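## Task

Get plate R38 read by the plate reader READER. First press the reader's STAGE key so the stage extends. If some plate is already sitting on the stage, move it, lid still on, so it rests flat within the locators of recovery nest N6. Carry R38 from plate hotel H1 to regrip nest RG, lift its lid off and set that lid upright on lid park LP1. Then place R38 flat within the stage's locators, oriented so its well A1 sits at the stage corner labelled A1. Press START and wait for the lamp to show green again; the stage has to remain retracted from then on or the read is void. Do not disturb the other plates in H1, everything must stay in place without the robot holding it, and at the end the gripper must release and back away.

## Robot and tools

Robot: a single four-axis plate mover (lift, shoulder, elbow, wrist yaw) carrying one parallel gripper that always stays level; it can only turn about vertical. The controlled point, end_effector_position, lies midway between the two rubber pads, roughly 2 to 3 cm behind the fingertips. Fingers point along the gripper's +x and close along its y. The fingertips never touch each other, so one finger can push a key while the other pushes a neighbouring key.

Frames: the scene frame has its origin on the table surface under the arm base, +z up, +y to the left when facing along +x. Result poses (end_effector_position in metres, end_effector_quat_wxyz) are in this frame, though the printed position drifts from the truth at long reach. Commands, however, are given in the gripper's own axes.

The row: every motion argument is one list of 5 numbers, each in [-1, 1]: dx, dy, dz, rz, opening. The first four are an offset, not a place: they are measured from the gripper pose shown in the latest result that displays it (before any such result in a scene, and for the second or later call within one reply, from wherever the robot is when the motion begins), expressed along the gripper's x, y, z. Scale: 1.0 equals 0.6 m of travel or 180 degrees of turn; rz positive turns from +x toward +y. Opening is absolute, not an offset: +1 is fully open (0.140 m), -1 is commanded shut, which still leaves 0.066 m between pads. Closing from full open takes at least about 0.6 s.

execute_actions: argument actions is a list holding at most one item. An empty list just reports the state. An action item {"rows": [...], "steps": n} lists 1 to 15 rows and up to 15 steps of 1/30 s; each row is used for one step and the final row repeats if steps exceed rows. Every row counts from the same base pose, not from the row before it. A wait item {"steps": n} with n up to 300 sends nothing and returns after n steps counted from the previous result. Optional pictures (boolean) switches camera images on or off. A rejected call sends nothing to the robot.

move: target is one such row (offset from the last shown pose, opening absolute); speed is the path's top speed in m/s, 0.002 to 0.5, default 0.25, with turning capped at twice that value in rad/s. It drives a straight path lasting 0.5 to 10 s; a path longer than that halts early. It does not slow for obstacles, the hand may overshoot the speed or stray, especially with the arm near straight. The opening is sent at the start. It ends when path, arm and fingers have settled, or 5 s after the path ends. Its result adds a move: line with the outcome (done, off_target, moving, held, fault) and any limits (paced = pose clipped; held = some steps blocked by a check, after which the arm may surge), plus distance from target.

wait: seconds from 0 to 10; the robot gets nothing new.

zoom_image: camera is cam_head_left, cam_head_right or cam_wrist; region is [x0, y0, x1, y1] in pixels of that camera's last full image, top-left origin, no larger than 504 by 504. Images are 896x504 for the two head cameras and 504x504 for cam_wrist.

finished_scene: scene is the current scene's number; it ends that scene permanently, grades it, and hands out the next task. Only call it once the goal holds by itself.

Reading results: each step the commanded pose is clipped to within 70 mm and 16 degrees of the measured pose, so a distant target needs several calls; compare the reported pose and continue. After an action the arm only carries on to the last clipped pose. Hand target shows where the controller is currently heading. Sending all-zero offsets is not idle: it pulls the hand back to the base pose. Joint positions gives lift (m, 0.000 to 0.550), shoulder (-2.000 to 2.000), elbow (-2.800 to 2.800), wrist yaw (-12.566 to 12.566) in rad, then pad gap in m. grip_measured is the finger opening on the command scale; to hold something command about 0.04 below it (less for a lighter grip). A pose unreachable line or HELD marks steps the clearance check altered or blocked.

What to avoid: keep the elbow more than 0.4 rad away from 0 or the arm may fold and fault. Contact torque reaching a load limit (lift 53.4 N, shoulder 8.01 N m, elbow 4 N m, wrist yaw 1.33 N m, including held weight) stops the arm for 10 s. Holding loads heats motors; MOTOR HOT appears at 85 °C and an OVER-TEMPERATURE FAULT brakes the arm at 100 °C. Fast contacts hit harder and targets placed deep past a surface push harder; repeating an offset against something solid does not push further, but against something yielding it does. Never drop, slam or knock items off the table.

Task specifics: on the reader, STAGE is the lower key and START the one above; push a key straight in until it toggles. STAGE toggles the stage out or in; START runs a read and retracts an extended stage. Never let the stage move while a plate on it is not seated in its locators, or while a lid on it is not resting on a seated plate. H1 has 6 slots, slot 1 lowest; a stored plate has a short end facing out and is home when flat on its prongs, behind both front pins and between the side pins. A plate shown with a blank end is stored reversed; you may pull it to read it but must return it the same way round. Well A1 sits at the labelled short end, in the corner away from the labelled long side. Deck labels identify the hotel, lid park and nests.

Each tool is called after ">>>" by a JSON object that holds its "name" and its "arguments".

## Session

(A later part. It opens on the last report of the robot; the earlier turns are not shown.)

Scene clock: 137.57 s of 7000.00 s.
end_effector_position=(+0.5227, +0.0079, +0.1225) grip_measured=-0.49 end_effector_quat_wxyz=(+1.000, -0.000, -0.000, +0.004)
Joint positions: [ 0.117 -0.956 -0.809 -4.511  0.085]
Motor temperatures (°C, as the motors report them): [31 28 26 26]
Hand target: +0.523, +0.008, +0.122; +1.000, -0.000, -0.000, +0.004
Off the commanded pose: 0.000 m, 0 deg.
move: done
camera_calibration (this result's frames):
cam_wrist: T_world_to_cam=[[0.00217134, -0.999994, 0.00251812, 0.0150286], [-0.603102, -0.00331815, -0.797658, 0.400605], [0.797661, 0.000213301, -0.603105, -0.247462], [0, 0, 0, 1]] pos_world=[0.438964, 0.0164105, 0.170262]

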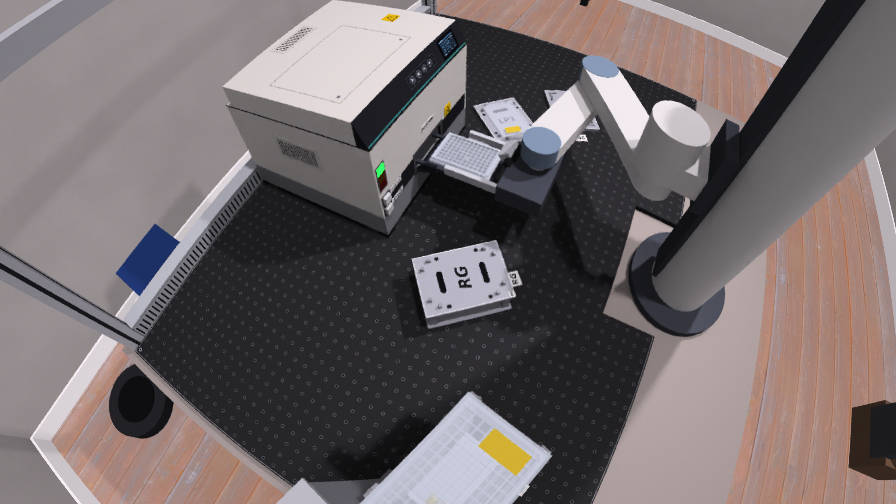

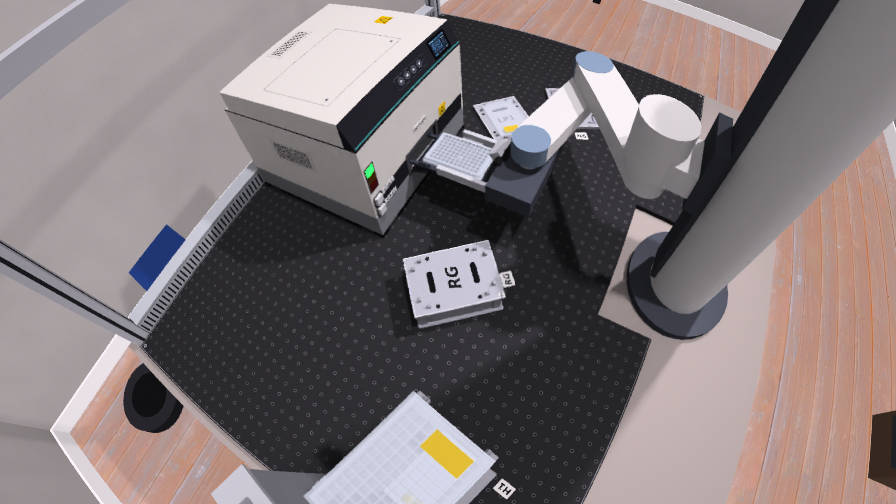

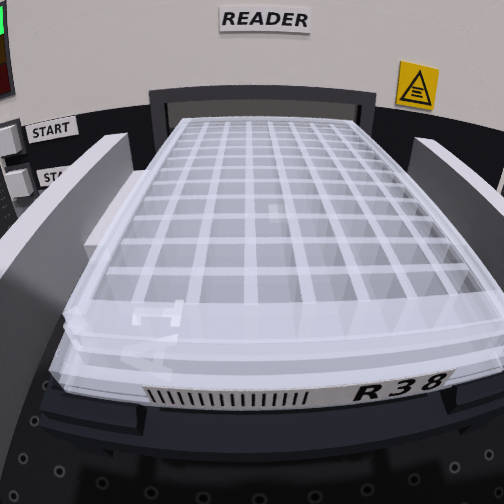

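Still on the chamfer; a bit more forward.

>>> {"name": "move", "arguments": {"target": [0.0015,0,0,0,-0.55], "speed": 0.005}}

>>> {"name": "move", "arguments": {"target": [0,0,-0.0015,0,-0.55], "speed": 0.005}}

>>> {"name": "move", "arguments": {"target": [0,0,0,0,-0.4]}}

>>> {"name": "move", "arguments": {"target": [-0.03,0,0.07,0,-0.4], "speed": 0.04}}

Scene clock: 142.00 s of 7000.00 s.
end_effector_position=(+0.5237, +0.0079, +0.1225) grip_measured=-0.49 end_effector_quat_wxyz=(+1.000, -0.000, -0.000, +0.004)
Joint positions: [ 0.117 -0.955 -0.813 -4.508  0.085]
Motor temperatures (°C, as the motors report them): [31 28 26 26]
Hand target: +0.524, +0.008, +0.122; +1.000, -0.000, -0.000, +0.004
Off the commanded pose: 0.000 m, 0 deg.
After step 90, 0.73 s passed at rest.
move: done
camera_calibration (this result's frames):
cam_wrist: T_world_to_cam=[[0.00187892, -0.999995, 0.00251812, 0.0151098], [-0.603102, -0.00314179, -0.797658, 0.401173], [0.797662, -0.0000199512, -0.603105, -0.248169], [0, 0, 0, 1]] pos_world=[0.439875, 0.0163652, 0.170288]

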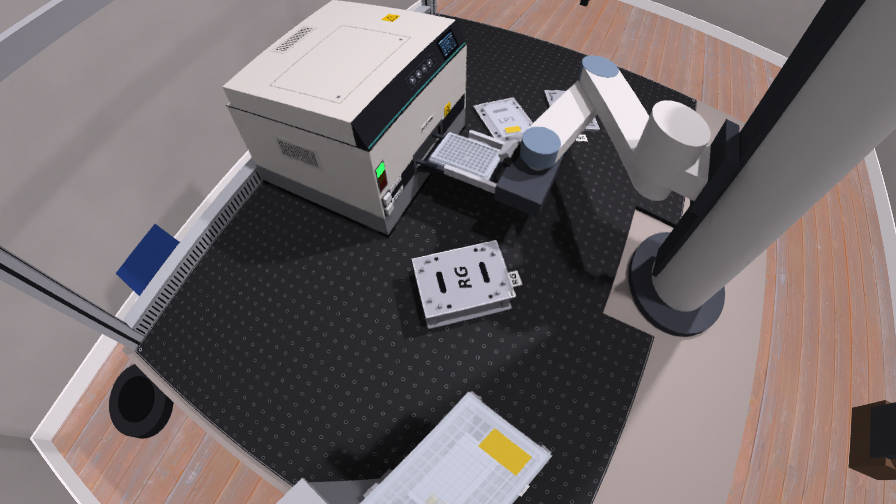

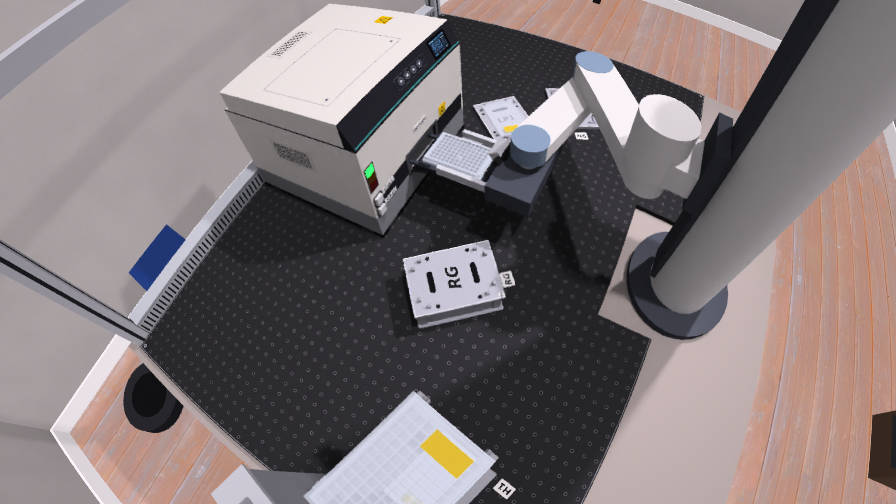

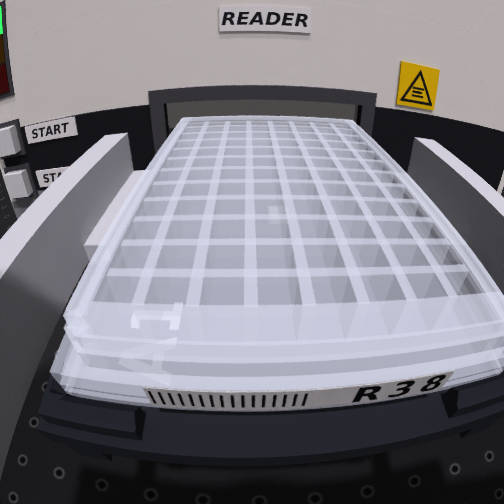

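Scene clock: 142.70 s of 7000.00 s.
end_effector_position=(+0.5237, +0.0079, +0.1216) grip_measured=-0.49 end_effector_quat_wxyz=(+1.000, -0.000, -0.000, +0.004)
Joint positions: [ 0.117 -0.955 -0.813 -4.508  0.085]
Motor temperatures (°C, as the motors report them): [31 28 26 26]
Hand target: +0.524, +0.008, +0.122; +1.000, -0.000, -0.000, +0.004
Off the commanded pose: 0.000 m, 0 deg.
move: done
camera_calibration (this result's frames):
cam_wrist: T_world_to_cam=[[0.00187951, -0.999995, 0.00251812, 0.0151021], [-0.603102, -0.00314215, -0.797658, 0.400497], [0.797662, -0.0000194758, -0.603105, -0.248735], [0, 0, 0, 1]] pos_world=[0.439919, 0.0163556, 0.169409]

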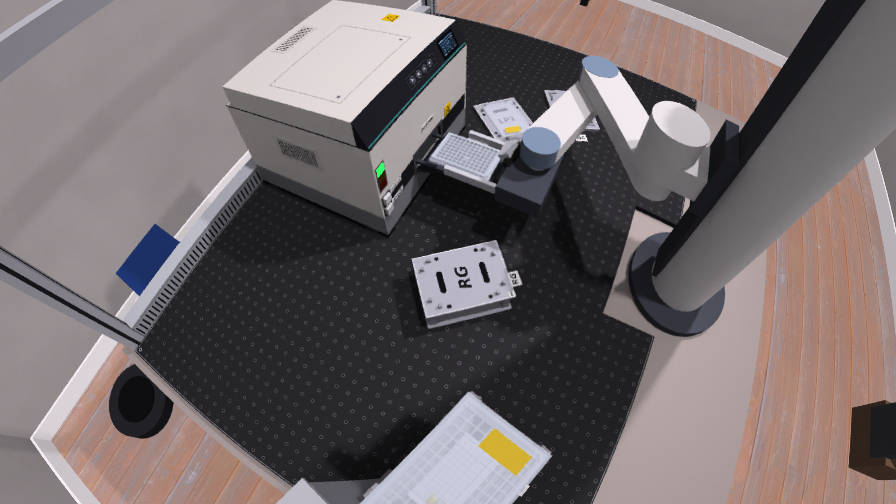

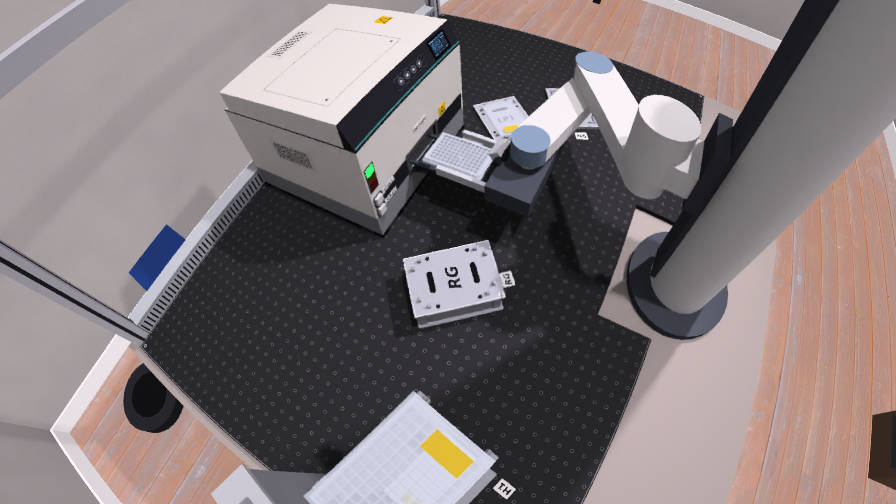

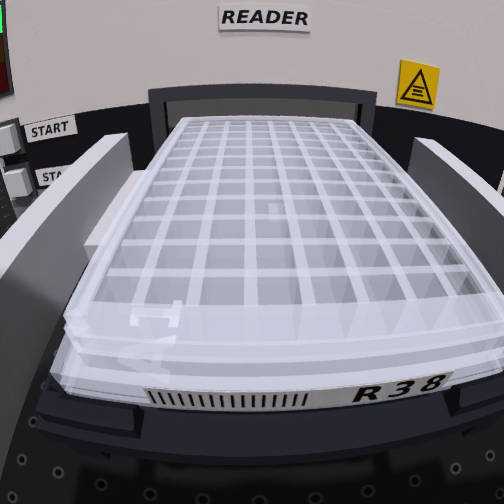

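Scene clock: 143.20 s of 7000.00 s.
end_effector_position=(+0.5237, +0.0079, +0.1216) grip_measured=-0.40 end_effector_quat_wxyz=(+1.000, -0.000, -0.000, +0.004)
Joint positions: [ 0.117 -0.955 -0.813 -4.508  0.088]
Motor temperatures (°C, as the motors report them): [31 28 26 26]
Hand target: +0.524, +0.008, +0.122; +1.000, -0.000, -0.000, +0.004
Off the commanded pose: 0.000 m, 0 deg.
move: done
camera_calibration (this result's frames):
cam_wrist: T_world_to_cam=[[0.00188106, -0.999995, 0.00251812, 0.0151003], [-0.603102, -0.00314308, -0.797658, 0.400501], [0.797662, -0.0000182396, -0.603105, -0.24874], [0, 0, 0, 1]] pos_world=[0.439925, 0.0163545, 0.169409]

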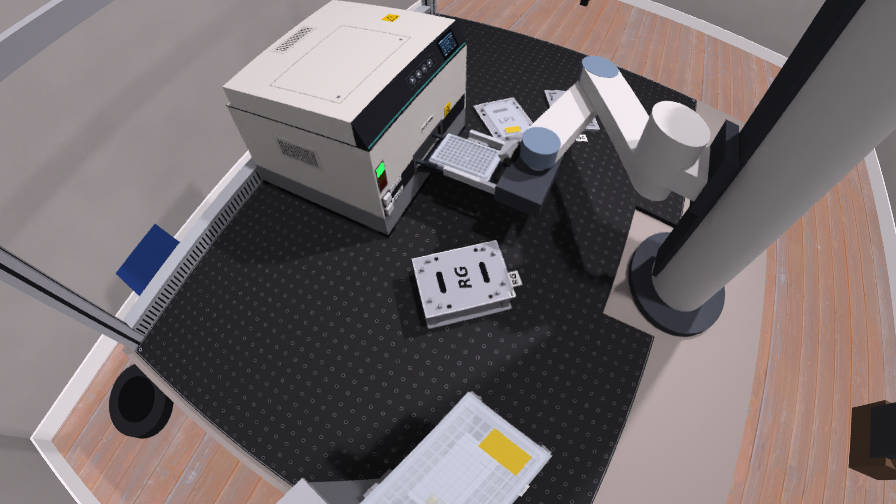

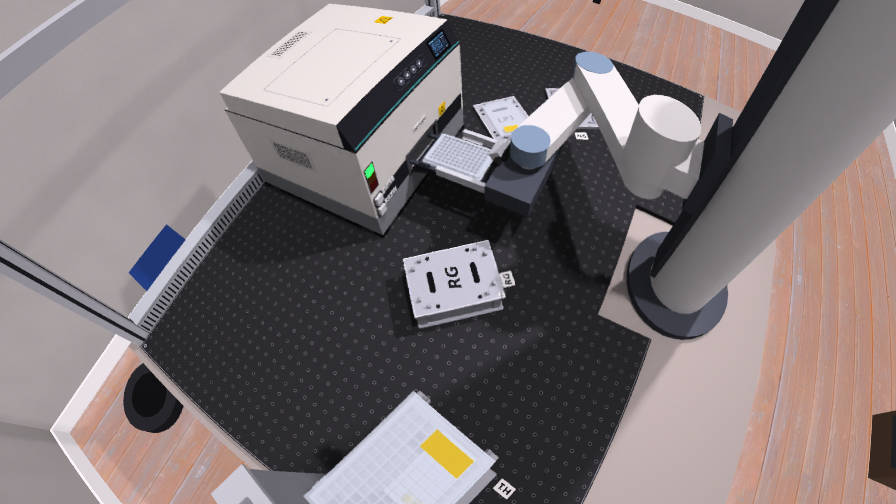

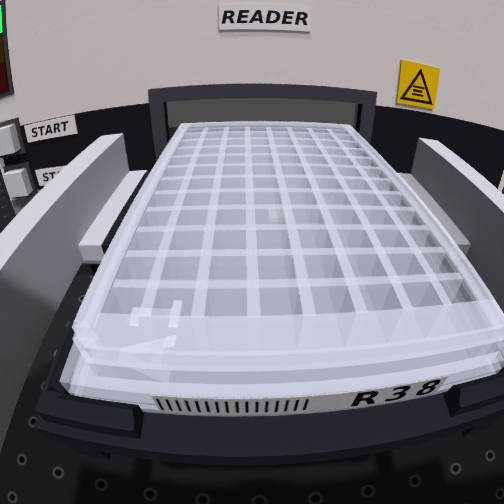

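Scene clock: 144.57 s of 7000.00 s.
end_effector_position=(+0.5057, +0.0078, +0.1636) grip_measured=-0.40 end_effector_quat_wxyz=(+1.000, -0.000, -0.000, +0.004)
Joint positions: [ 0.159 -0.971 -0.736 -4.568  0.088]
Motor temperatures (°C, as the motors report them): [31 28 26 26]
Hand target: +0.506, +0.008, +0.164; +1.000, -0.000, -0.000, +0.004
Off the commanded pose: 0.000 m, 0 deg.
move: done
camera_calibration (this result's frames):
cam_wrist: T_world_to_cam=[[0.00231343, -0.999994, 0.00251812, 0.0147782], [-0.603101, -0.00340385, -0.797658, 0.423181], [0.797661, 0.000326647, -0.603105, -0.209043], [0, 0, 0, 1]] pos_world=[0.421932, 0.0162869, 0.211442]

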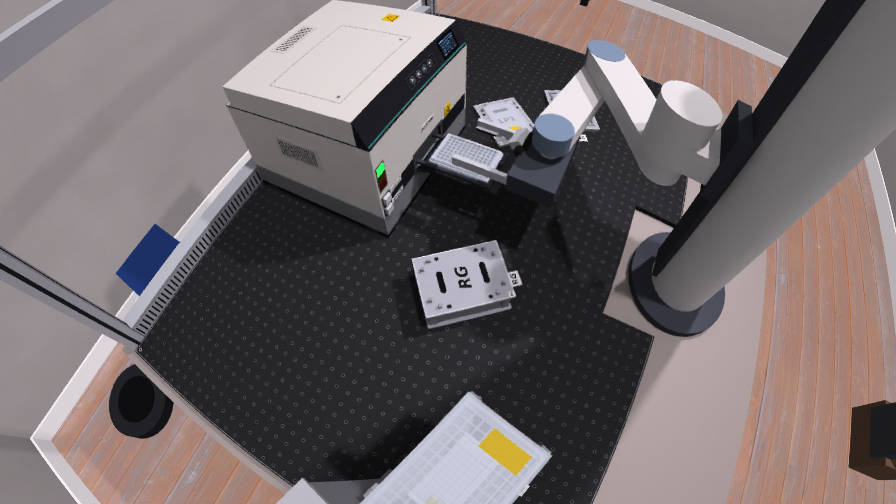

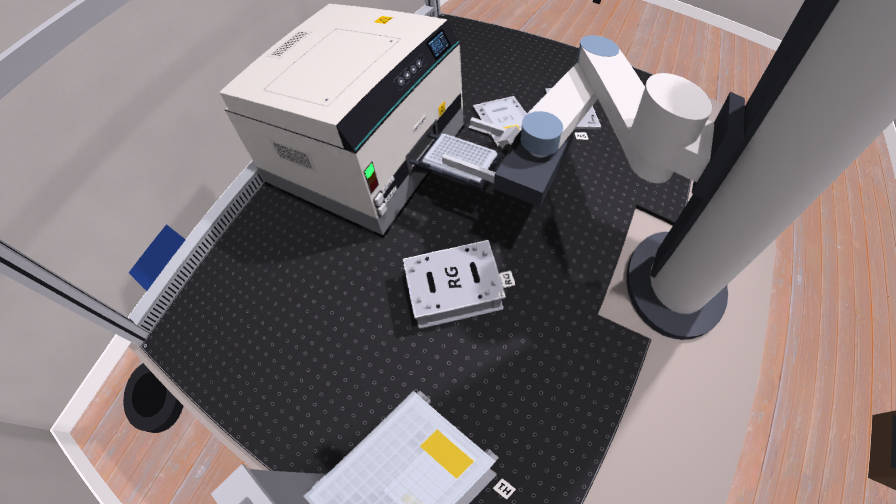

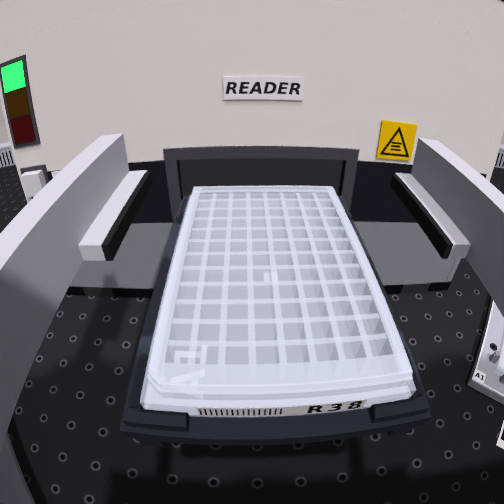

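Seated.

>>> {"name": "move", "arguments": {"target": [0.085,0.3545,0,0.008,-1], "speed": 0.15}}

>>> {"name": "move", "arguments": {"target": [0,0,-0.0683,0,-1], "speed": 0.06}}

>>> {"name": "move", "arguments": {"target": [0.052,0,0,0,-1], "speed": 0.013}}

>>> {"name": "move", "arguments": {"target": [-0.1,0,0.04,0,-1], "speed": 0.08}}

>>> {"name": "wait", "arguments": {"seconds": 10}}

>>> {"name": "wait", "arguments": {"seconds": 10}}

Scene clock: 150.07 s of 7000.00 s.
end_effector_position=(+0.5552, +0.2209, +0.1636) grip_measured=-1.00 end_effector_quat_wxyz=(+1.000, -0.000, -0.000, +0.016)
Joint positions: [ 0.159 -0.073 -1.334 -4.842  0.066]
Motor temperatures (°C, as the motors report them): [31 28 26 26]
Hand target: +0.555, +0.221, +0.164; +1.000, -0.000, -0.000, +0.016
Off the commanded pose: 0.000 m, 0 deg.
After step 90, 0.70 s passed at rest.
move: done
camera_calibration (this result's frames):
cam_wrist: T_world_to_cam=[[0.0274201, -0.999621, 0.00251812, 0.213707], [-0.602825, -0.0185452, -0.797658, 0.456947], [0.797402, 0.0203539, -0.603105, -0.252868], [0, 0, 0, 1]] pos_world=[0.471237, 0.227247, 0.211443]

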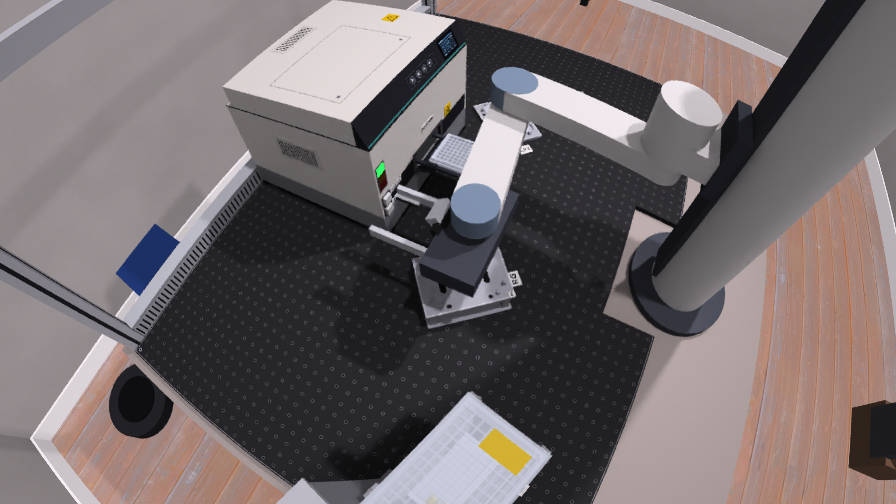

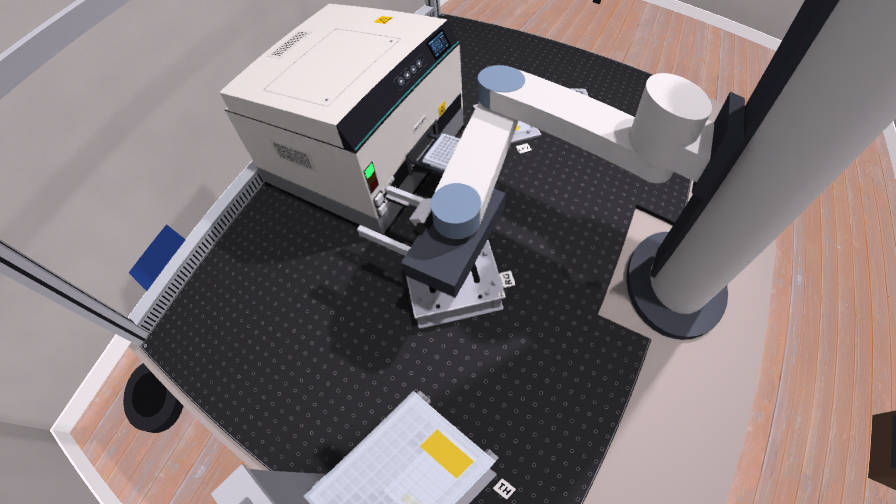

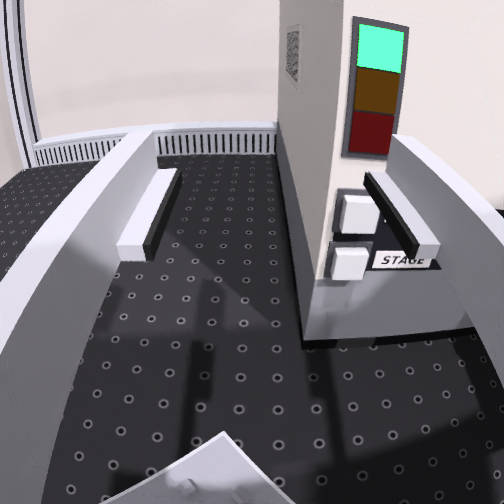

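Scene clock: 151.03 s of 7000.00 s.
end_effector_position=(+0.5552, +0.2209, +0.1226) grip_measured=-1.00 end_effector_quat_wxyz=(+1.000, -0.000, -0.000, +0.017)
Joint positions: [ 0.118 -0.073 -1.334 -4.842  0.066]
Motor temperatures (°C, as the motors report them): [31 28 26 26]
Hand target: +0.555, +0.221, +0.123; +1.000, -0.000, -0.000, +0.016
Off the commanded pose: 0.000 m, 0 deg.
move: done
camera_calibration (this result's frames):
cam_wrist: T_world_to_cam=[[0.0274525, -0.99962, 0.00251812, 0.213797], [-0.602825, -0.0185647, -0.797658, 0.424232], [0.797401, 0.0203797, -0.603105, -0.277603], [0, 0, 0, 1]] pos_world=[0.471229, 0.227249, 0.17043]

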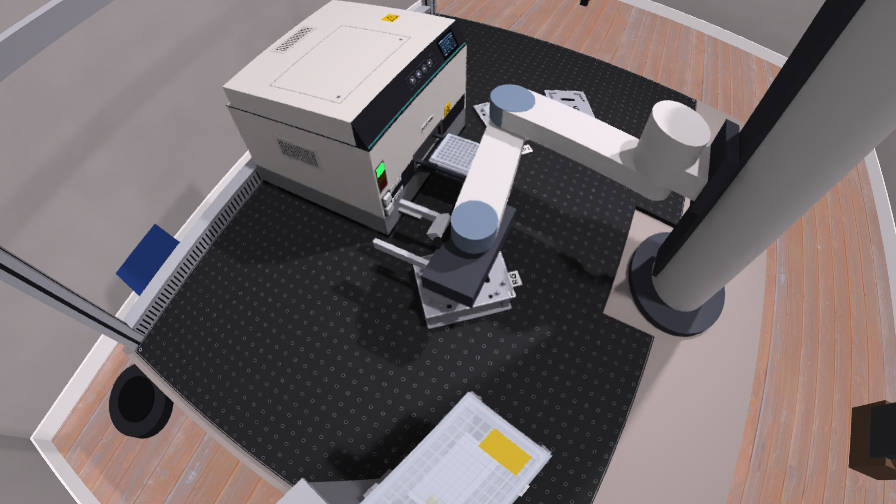

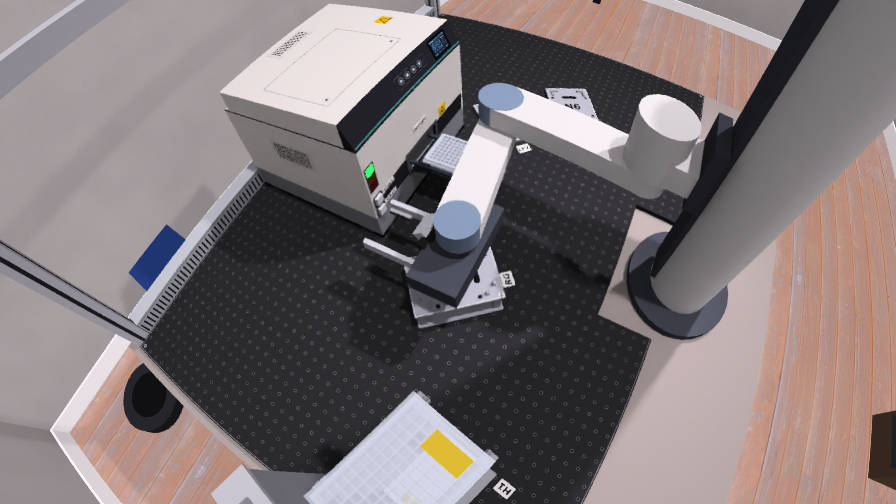

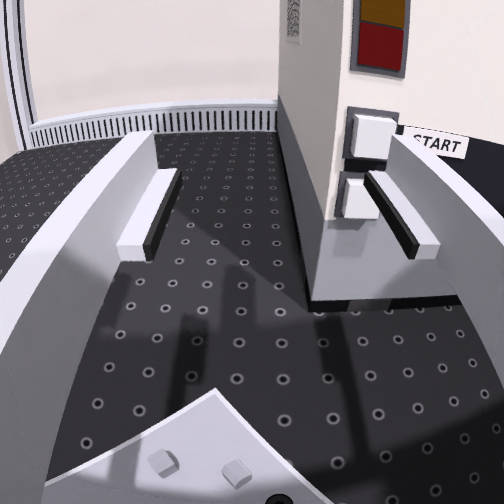

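Scene clock: 153.67 s of 7000.00 s.
end_effector_position=(+0.5858, +0.2219, +0.1226) grip_measured=-1.00 end_effector_quat_wxyz=(+1.000, -0.000, -0.000, +0.016)
Joint positions: [ 0.118 -0.08  -1.456 -4.715  0.066]
Motor temperatures (°C, as the motors report them): [31 28 26 26]
Hand target: +0.586, +0.222, +0.123; +1.000, -0.000, -0.000, +0.016
Off the commanded pose: 0.001 m, 0 deg.
move: done
camera_calibration (this result's frames):
cam_wrist: T_world_to_cam=[[0.0265696, -0.999644, 0.00251812, 0.214471], [-0.602841, -0.0180322, -0.797658, 0.44257], [0.797419, 0.0196754, -0.603105, -0.301852], [0, 0, 0, 1]] pos_world=[0.501803, 0.228314, 0.17043]

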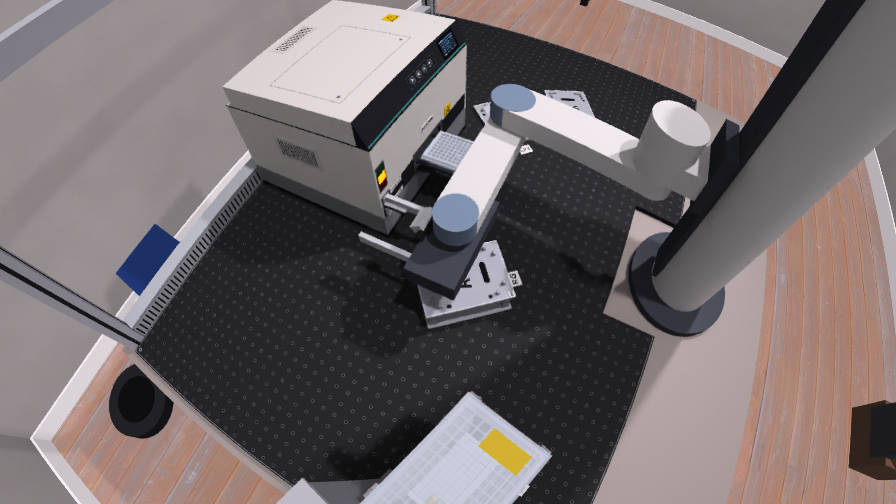

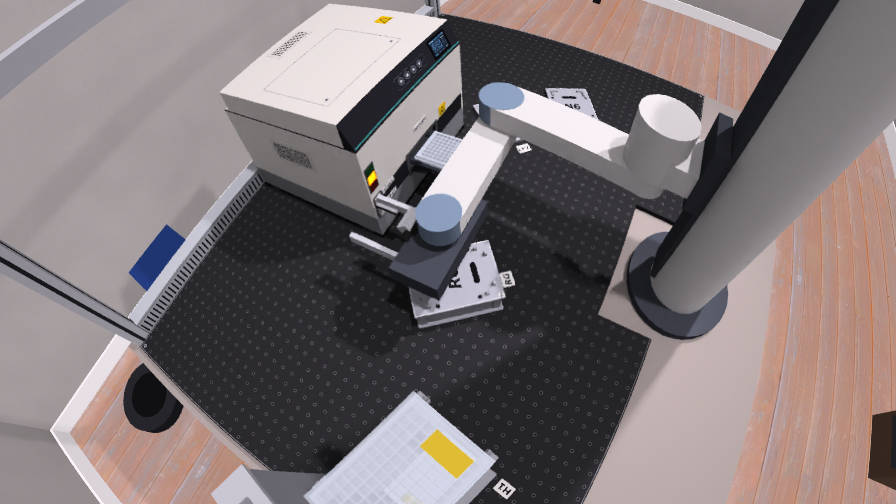

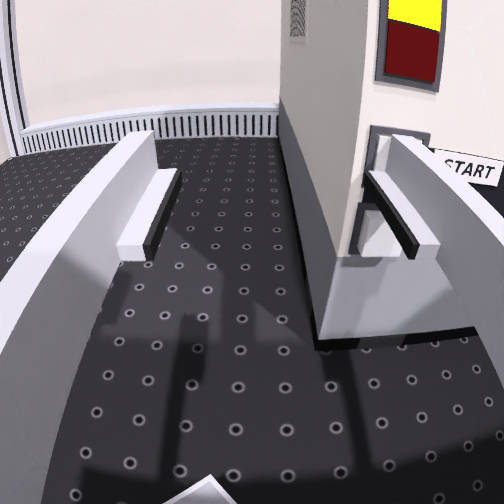

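Scene clock: 154.77 s of 7000.00 s.
end_effector_position=(+0.5257, +0.2201, +0.1467) grip_measured=-1.00 end_effector_quat_wxyz=(+1.000, -0.000, -0.000, +0.016)
Joint positions: [ 0.142 -0.051 -1.228 -4.971  0.066]
Motor temperatures (°C, as the motors report them): [31 28 26 26]
Hand target: +0.526, +0.220, +0.147; +1.000, -0.000, -0.000, +0.016
Off the commanded pose: 0.000 m, 0 deg.
move: done
camera_calibration (this result's frames):
cam_wrist: T_world_to_cam=[[0.0272437, -0.999626, 0.00251812, 0.213863], [-0.602829, -0.0184388, -0.797658, 0.425589], [0.797405, 0.0202131, -0.603105, -0.239548], [0, 0, 0, 1]] pos_world=[0.441748, 0.226472, 0.194463]

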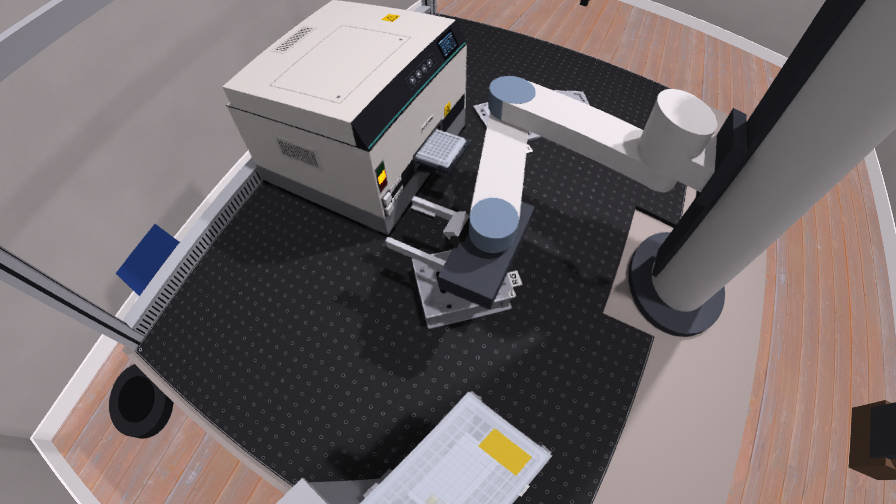

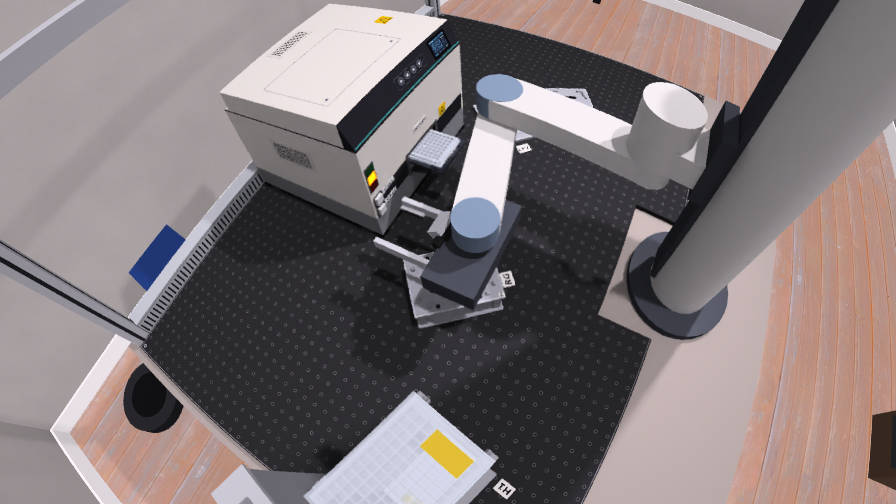

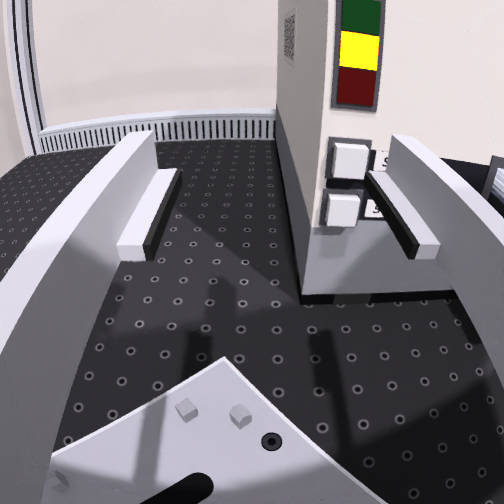

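Scene clock: 164.77 s of 7000.00 s.
end_effector_position=(+0.5257, +0.2201, +0.1467) grip_measured=-1.00 end_effector_quat_wxyz=(+1.000, -0.000, -0.000, +0.016)
Joint positions: [ 0.142 -0.051 -1.228 -4.971  0.066]
Motor temperatures (°C, as the motors report them): [31 28 26 26]
Hand target: +0.526, +0.220, +0.147; +1.000, -0.000, -0.000, +0.016
Off the commanded pose: 0.000 m, 0 deg.
Steps of this call (steps 1 to 300: nothing new was sent). Readings (end_effector_position):
1: (+0.5257, +0.2201, +0.1467)
2: (+0.5257, +0.2201, +0.1467)
4: (+0.5257, +0.2201, +0.1467)
8: (+0.5257, +0.2201, +0.1467)
300: the state above
camera_calibration (this result's frames):
cam_wrist: T_world_to_cam=[[0.0272201, -0.999626, 0.00251812, 0.213873], [-0.602829, -0.0184246, -0.797658, 0.425588], [0.797406, 0.0201944, -0.603105, -0.239548], [0, 0, 0, 1]] pos_world=[0.441752, 0.226472, 0.194462]

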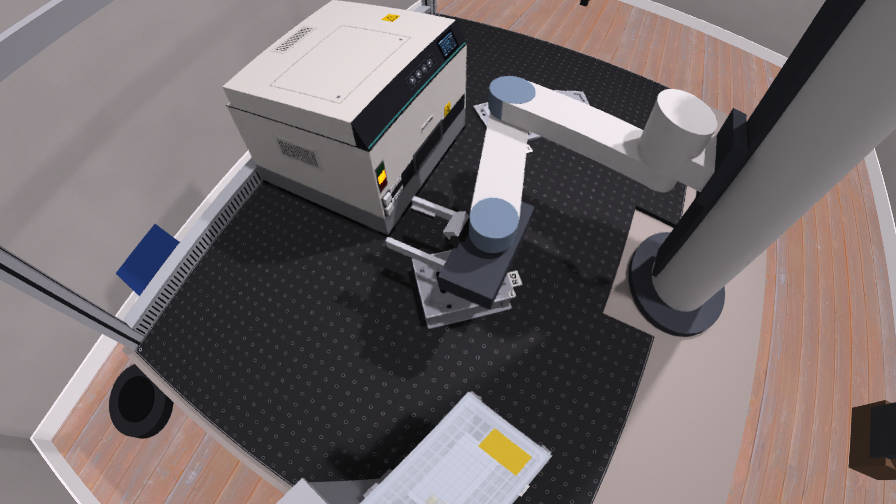

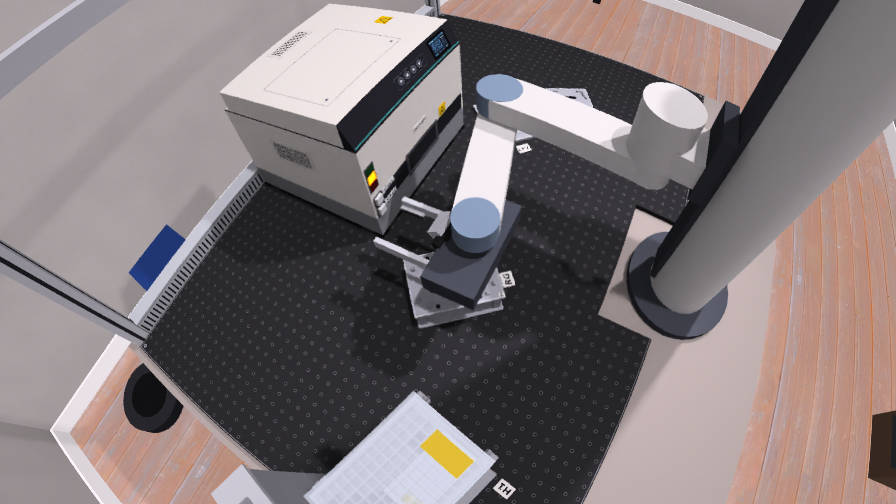

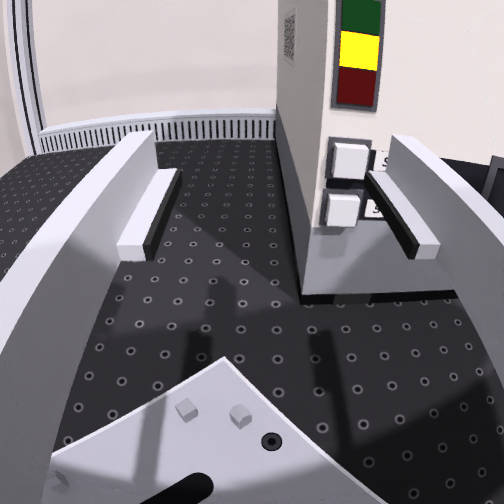

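Scene clock: 174.77 s of 7000.00 s.
end_effector_position=(+0.5257, +0.2201, +0.1467) grip_measured=-1.00 end_effector_quat_wxyz=(+1.000, -0.000, -0.000, +0.016)
Joint positions: [ 0.142 -0.051 -1.228 -4.971  0.066]
Motor temperatures (°C, as the motors report them): [31 28 26 26]
Hand target: +0.526, +0.220, +0.147; +1.000, -0.000, -0.000, +0.016
Off the commanded pose: 0.000 m, 0 deg.
Steps of this call (steps 1 to 300: nothing new was sent). Readings (end_effector_position):
1: (+0.5257, +0.2201, +0.1467)
2: (+0.5257, +0.2201, +0.1467)
4: (+0.5257, +0.2201, +0.1467)
8: (+0.5257, +0.2201, +0.1467)
300: the state above
camera_calibration (this result's frames):
cam_wrist: T_world_to_cam=[[0.0272197, -0.999626, 0.00251812, 0.213873], [-0.602829, -0.0184243, -0.797658, 0.425588], [0.797406, 0.020194, -0.603105, -0.239548], [0, 0, 0, 1]] pos_world=[0.441752, 0.226472, 0.194462]

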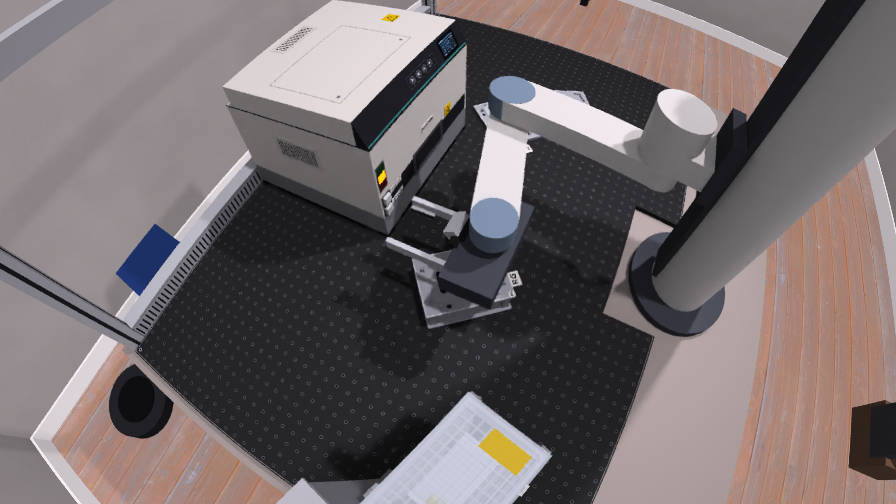

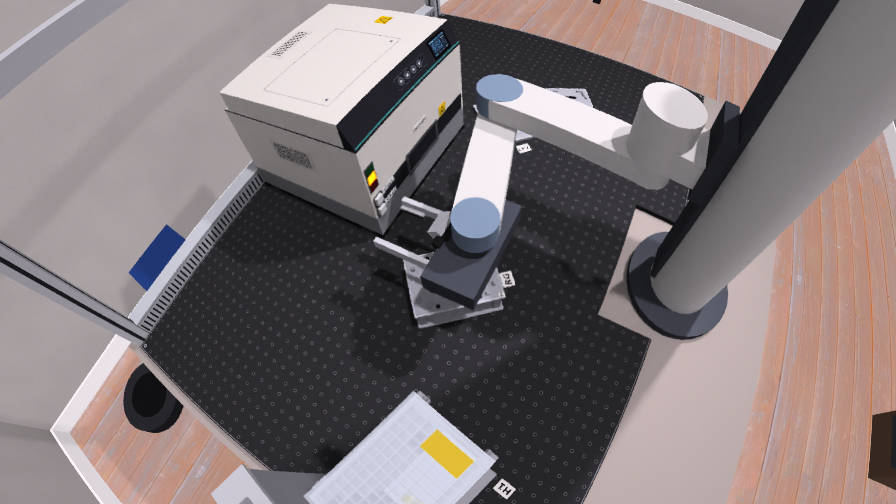

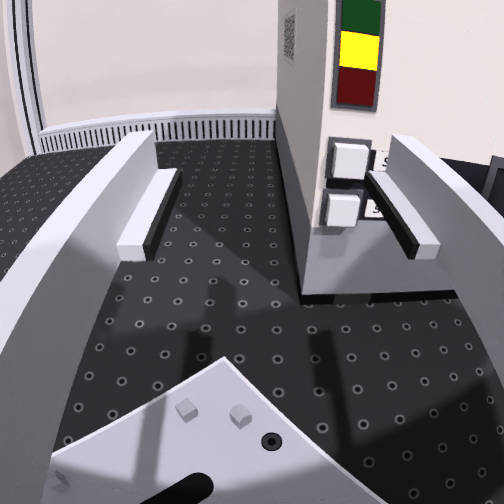

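>>> {"name": "wait", "arguments": {"seconds": 10}}

Scene clock: 186.83 s of 7000.00 s.
end_effector_position=(+0.5257, +0.2201, +0.1467) grip_measured=-1.00 end_effector_quat_wxyz=(+1.000, -0.000, -0.000, +0.016)
Joint positions: [ 0.142 -0.051 -1.228 -4.971  0.066]
Motor temperatures (°C, as the motors report them): [31 28 26 26]
Hand target: +0.526, +0.220, +0.147; +1.000, -0.000, -0.000, +0.016
Off the commanded pose: 0.000 m, 0 deg.
Steps of this call (steps 1 to 270: nothing new was sent; then 3.07 s passed at rest). Readings (end_effector_position):
1: (+0.5257, +0.2201, +0.1467)
2: (+0.5257, +0.2201, +0.1467)
4: (+0.5257, +0.2201, +0.1467)
8: (+0.5257, +0.2201, +0.1467)
270: the state above
camera_calibration (this result's frames):
cam_wrist: T_world_to_cam=[[0.0272197, -0.999626, 0.00251812, 0.213873], [-0.602829, -0.0184243, -0.797658, 0.425588], [0.797406, 0.020194, -0.603105, -0.239548], [0, 0, 0, 1]] pos_world=[0.441752, 0.226472, 0.194462]

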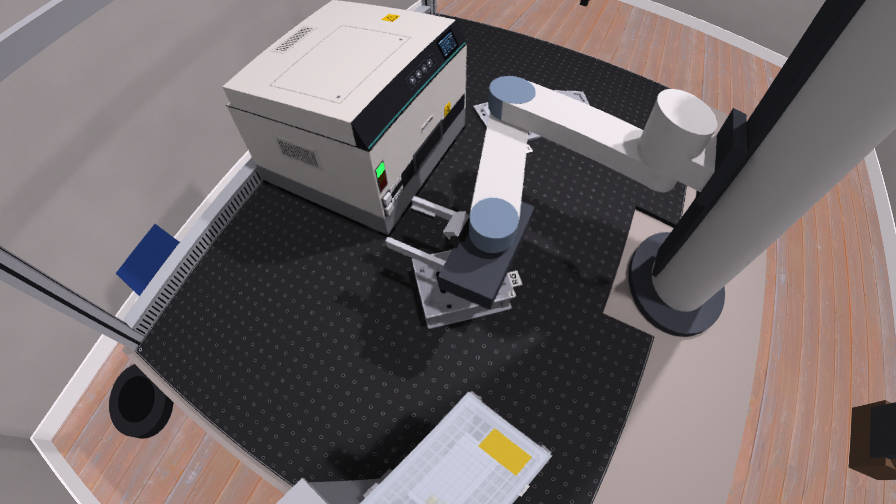

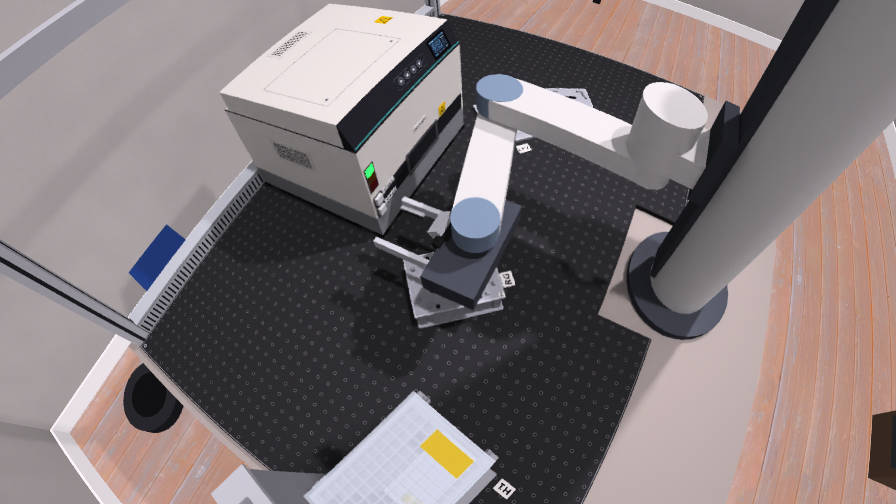

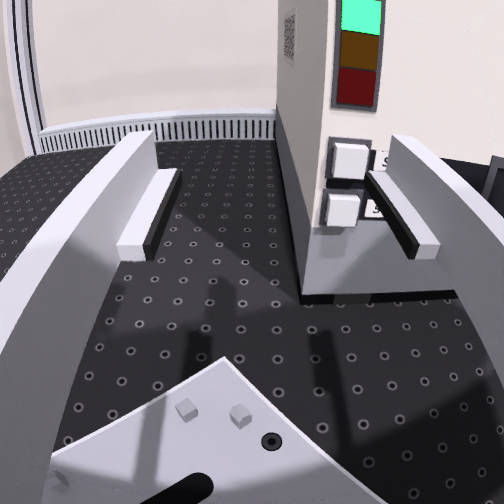

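>>> {"name": "finished_scene", "arguments": {"scene": 2}}

The scene is finished: the task was done.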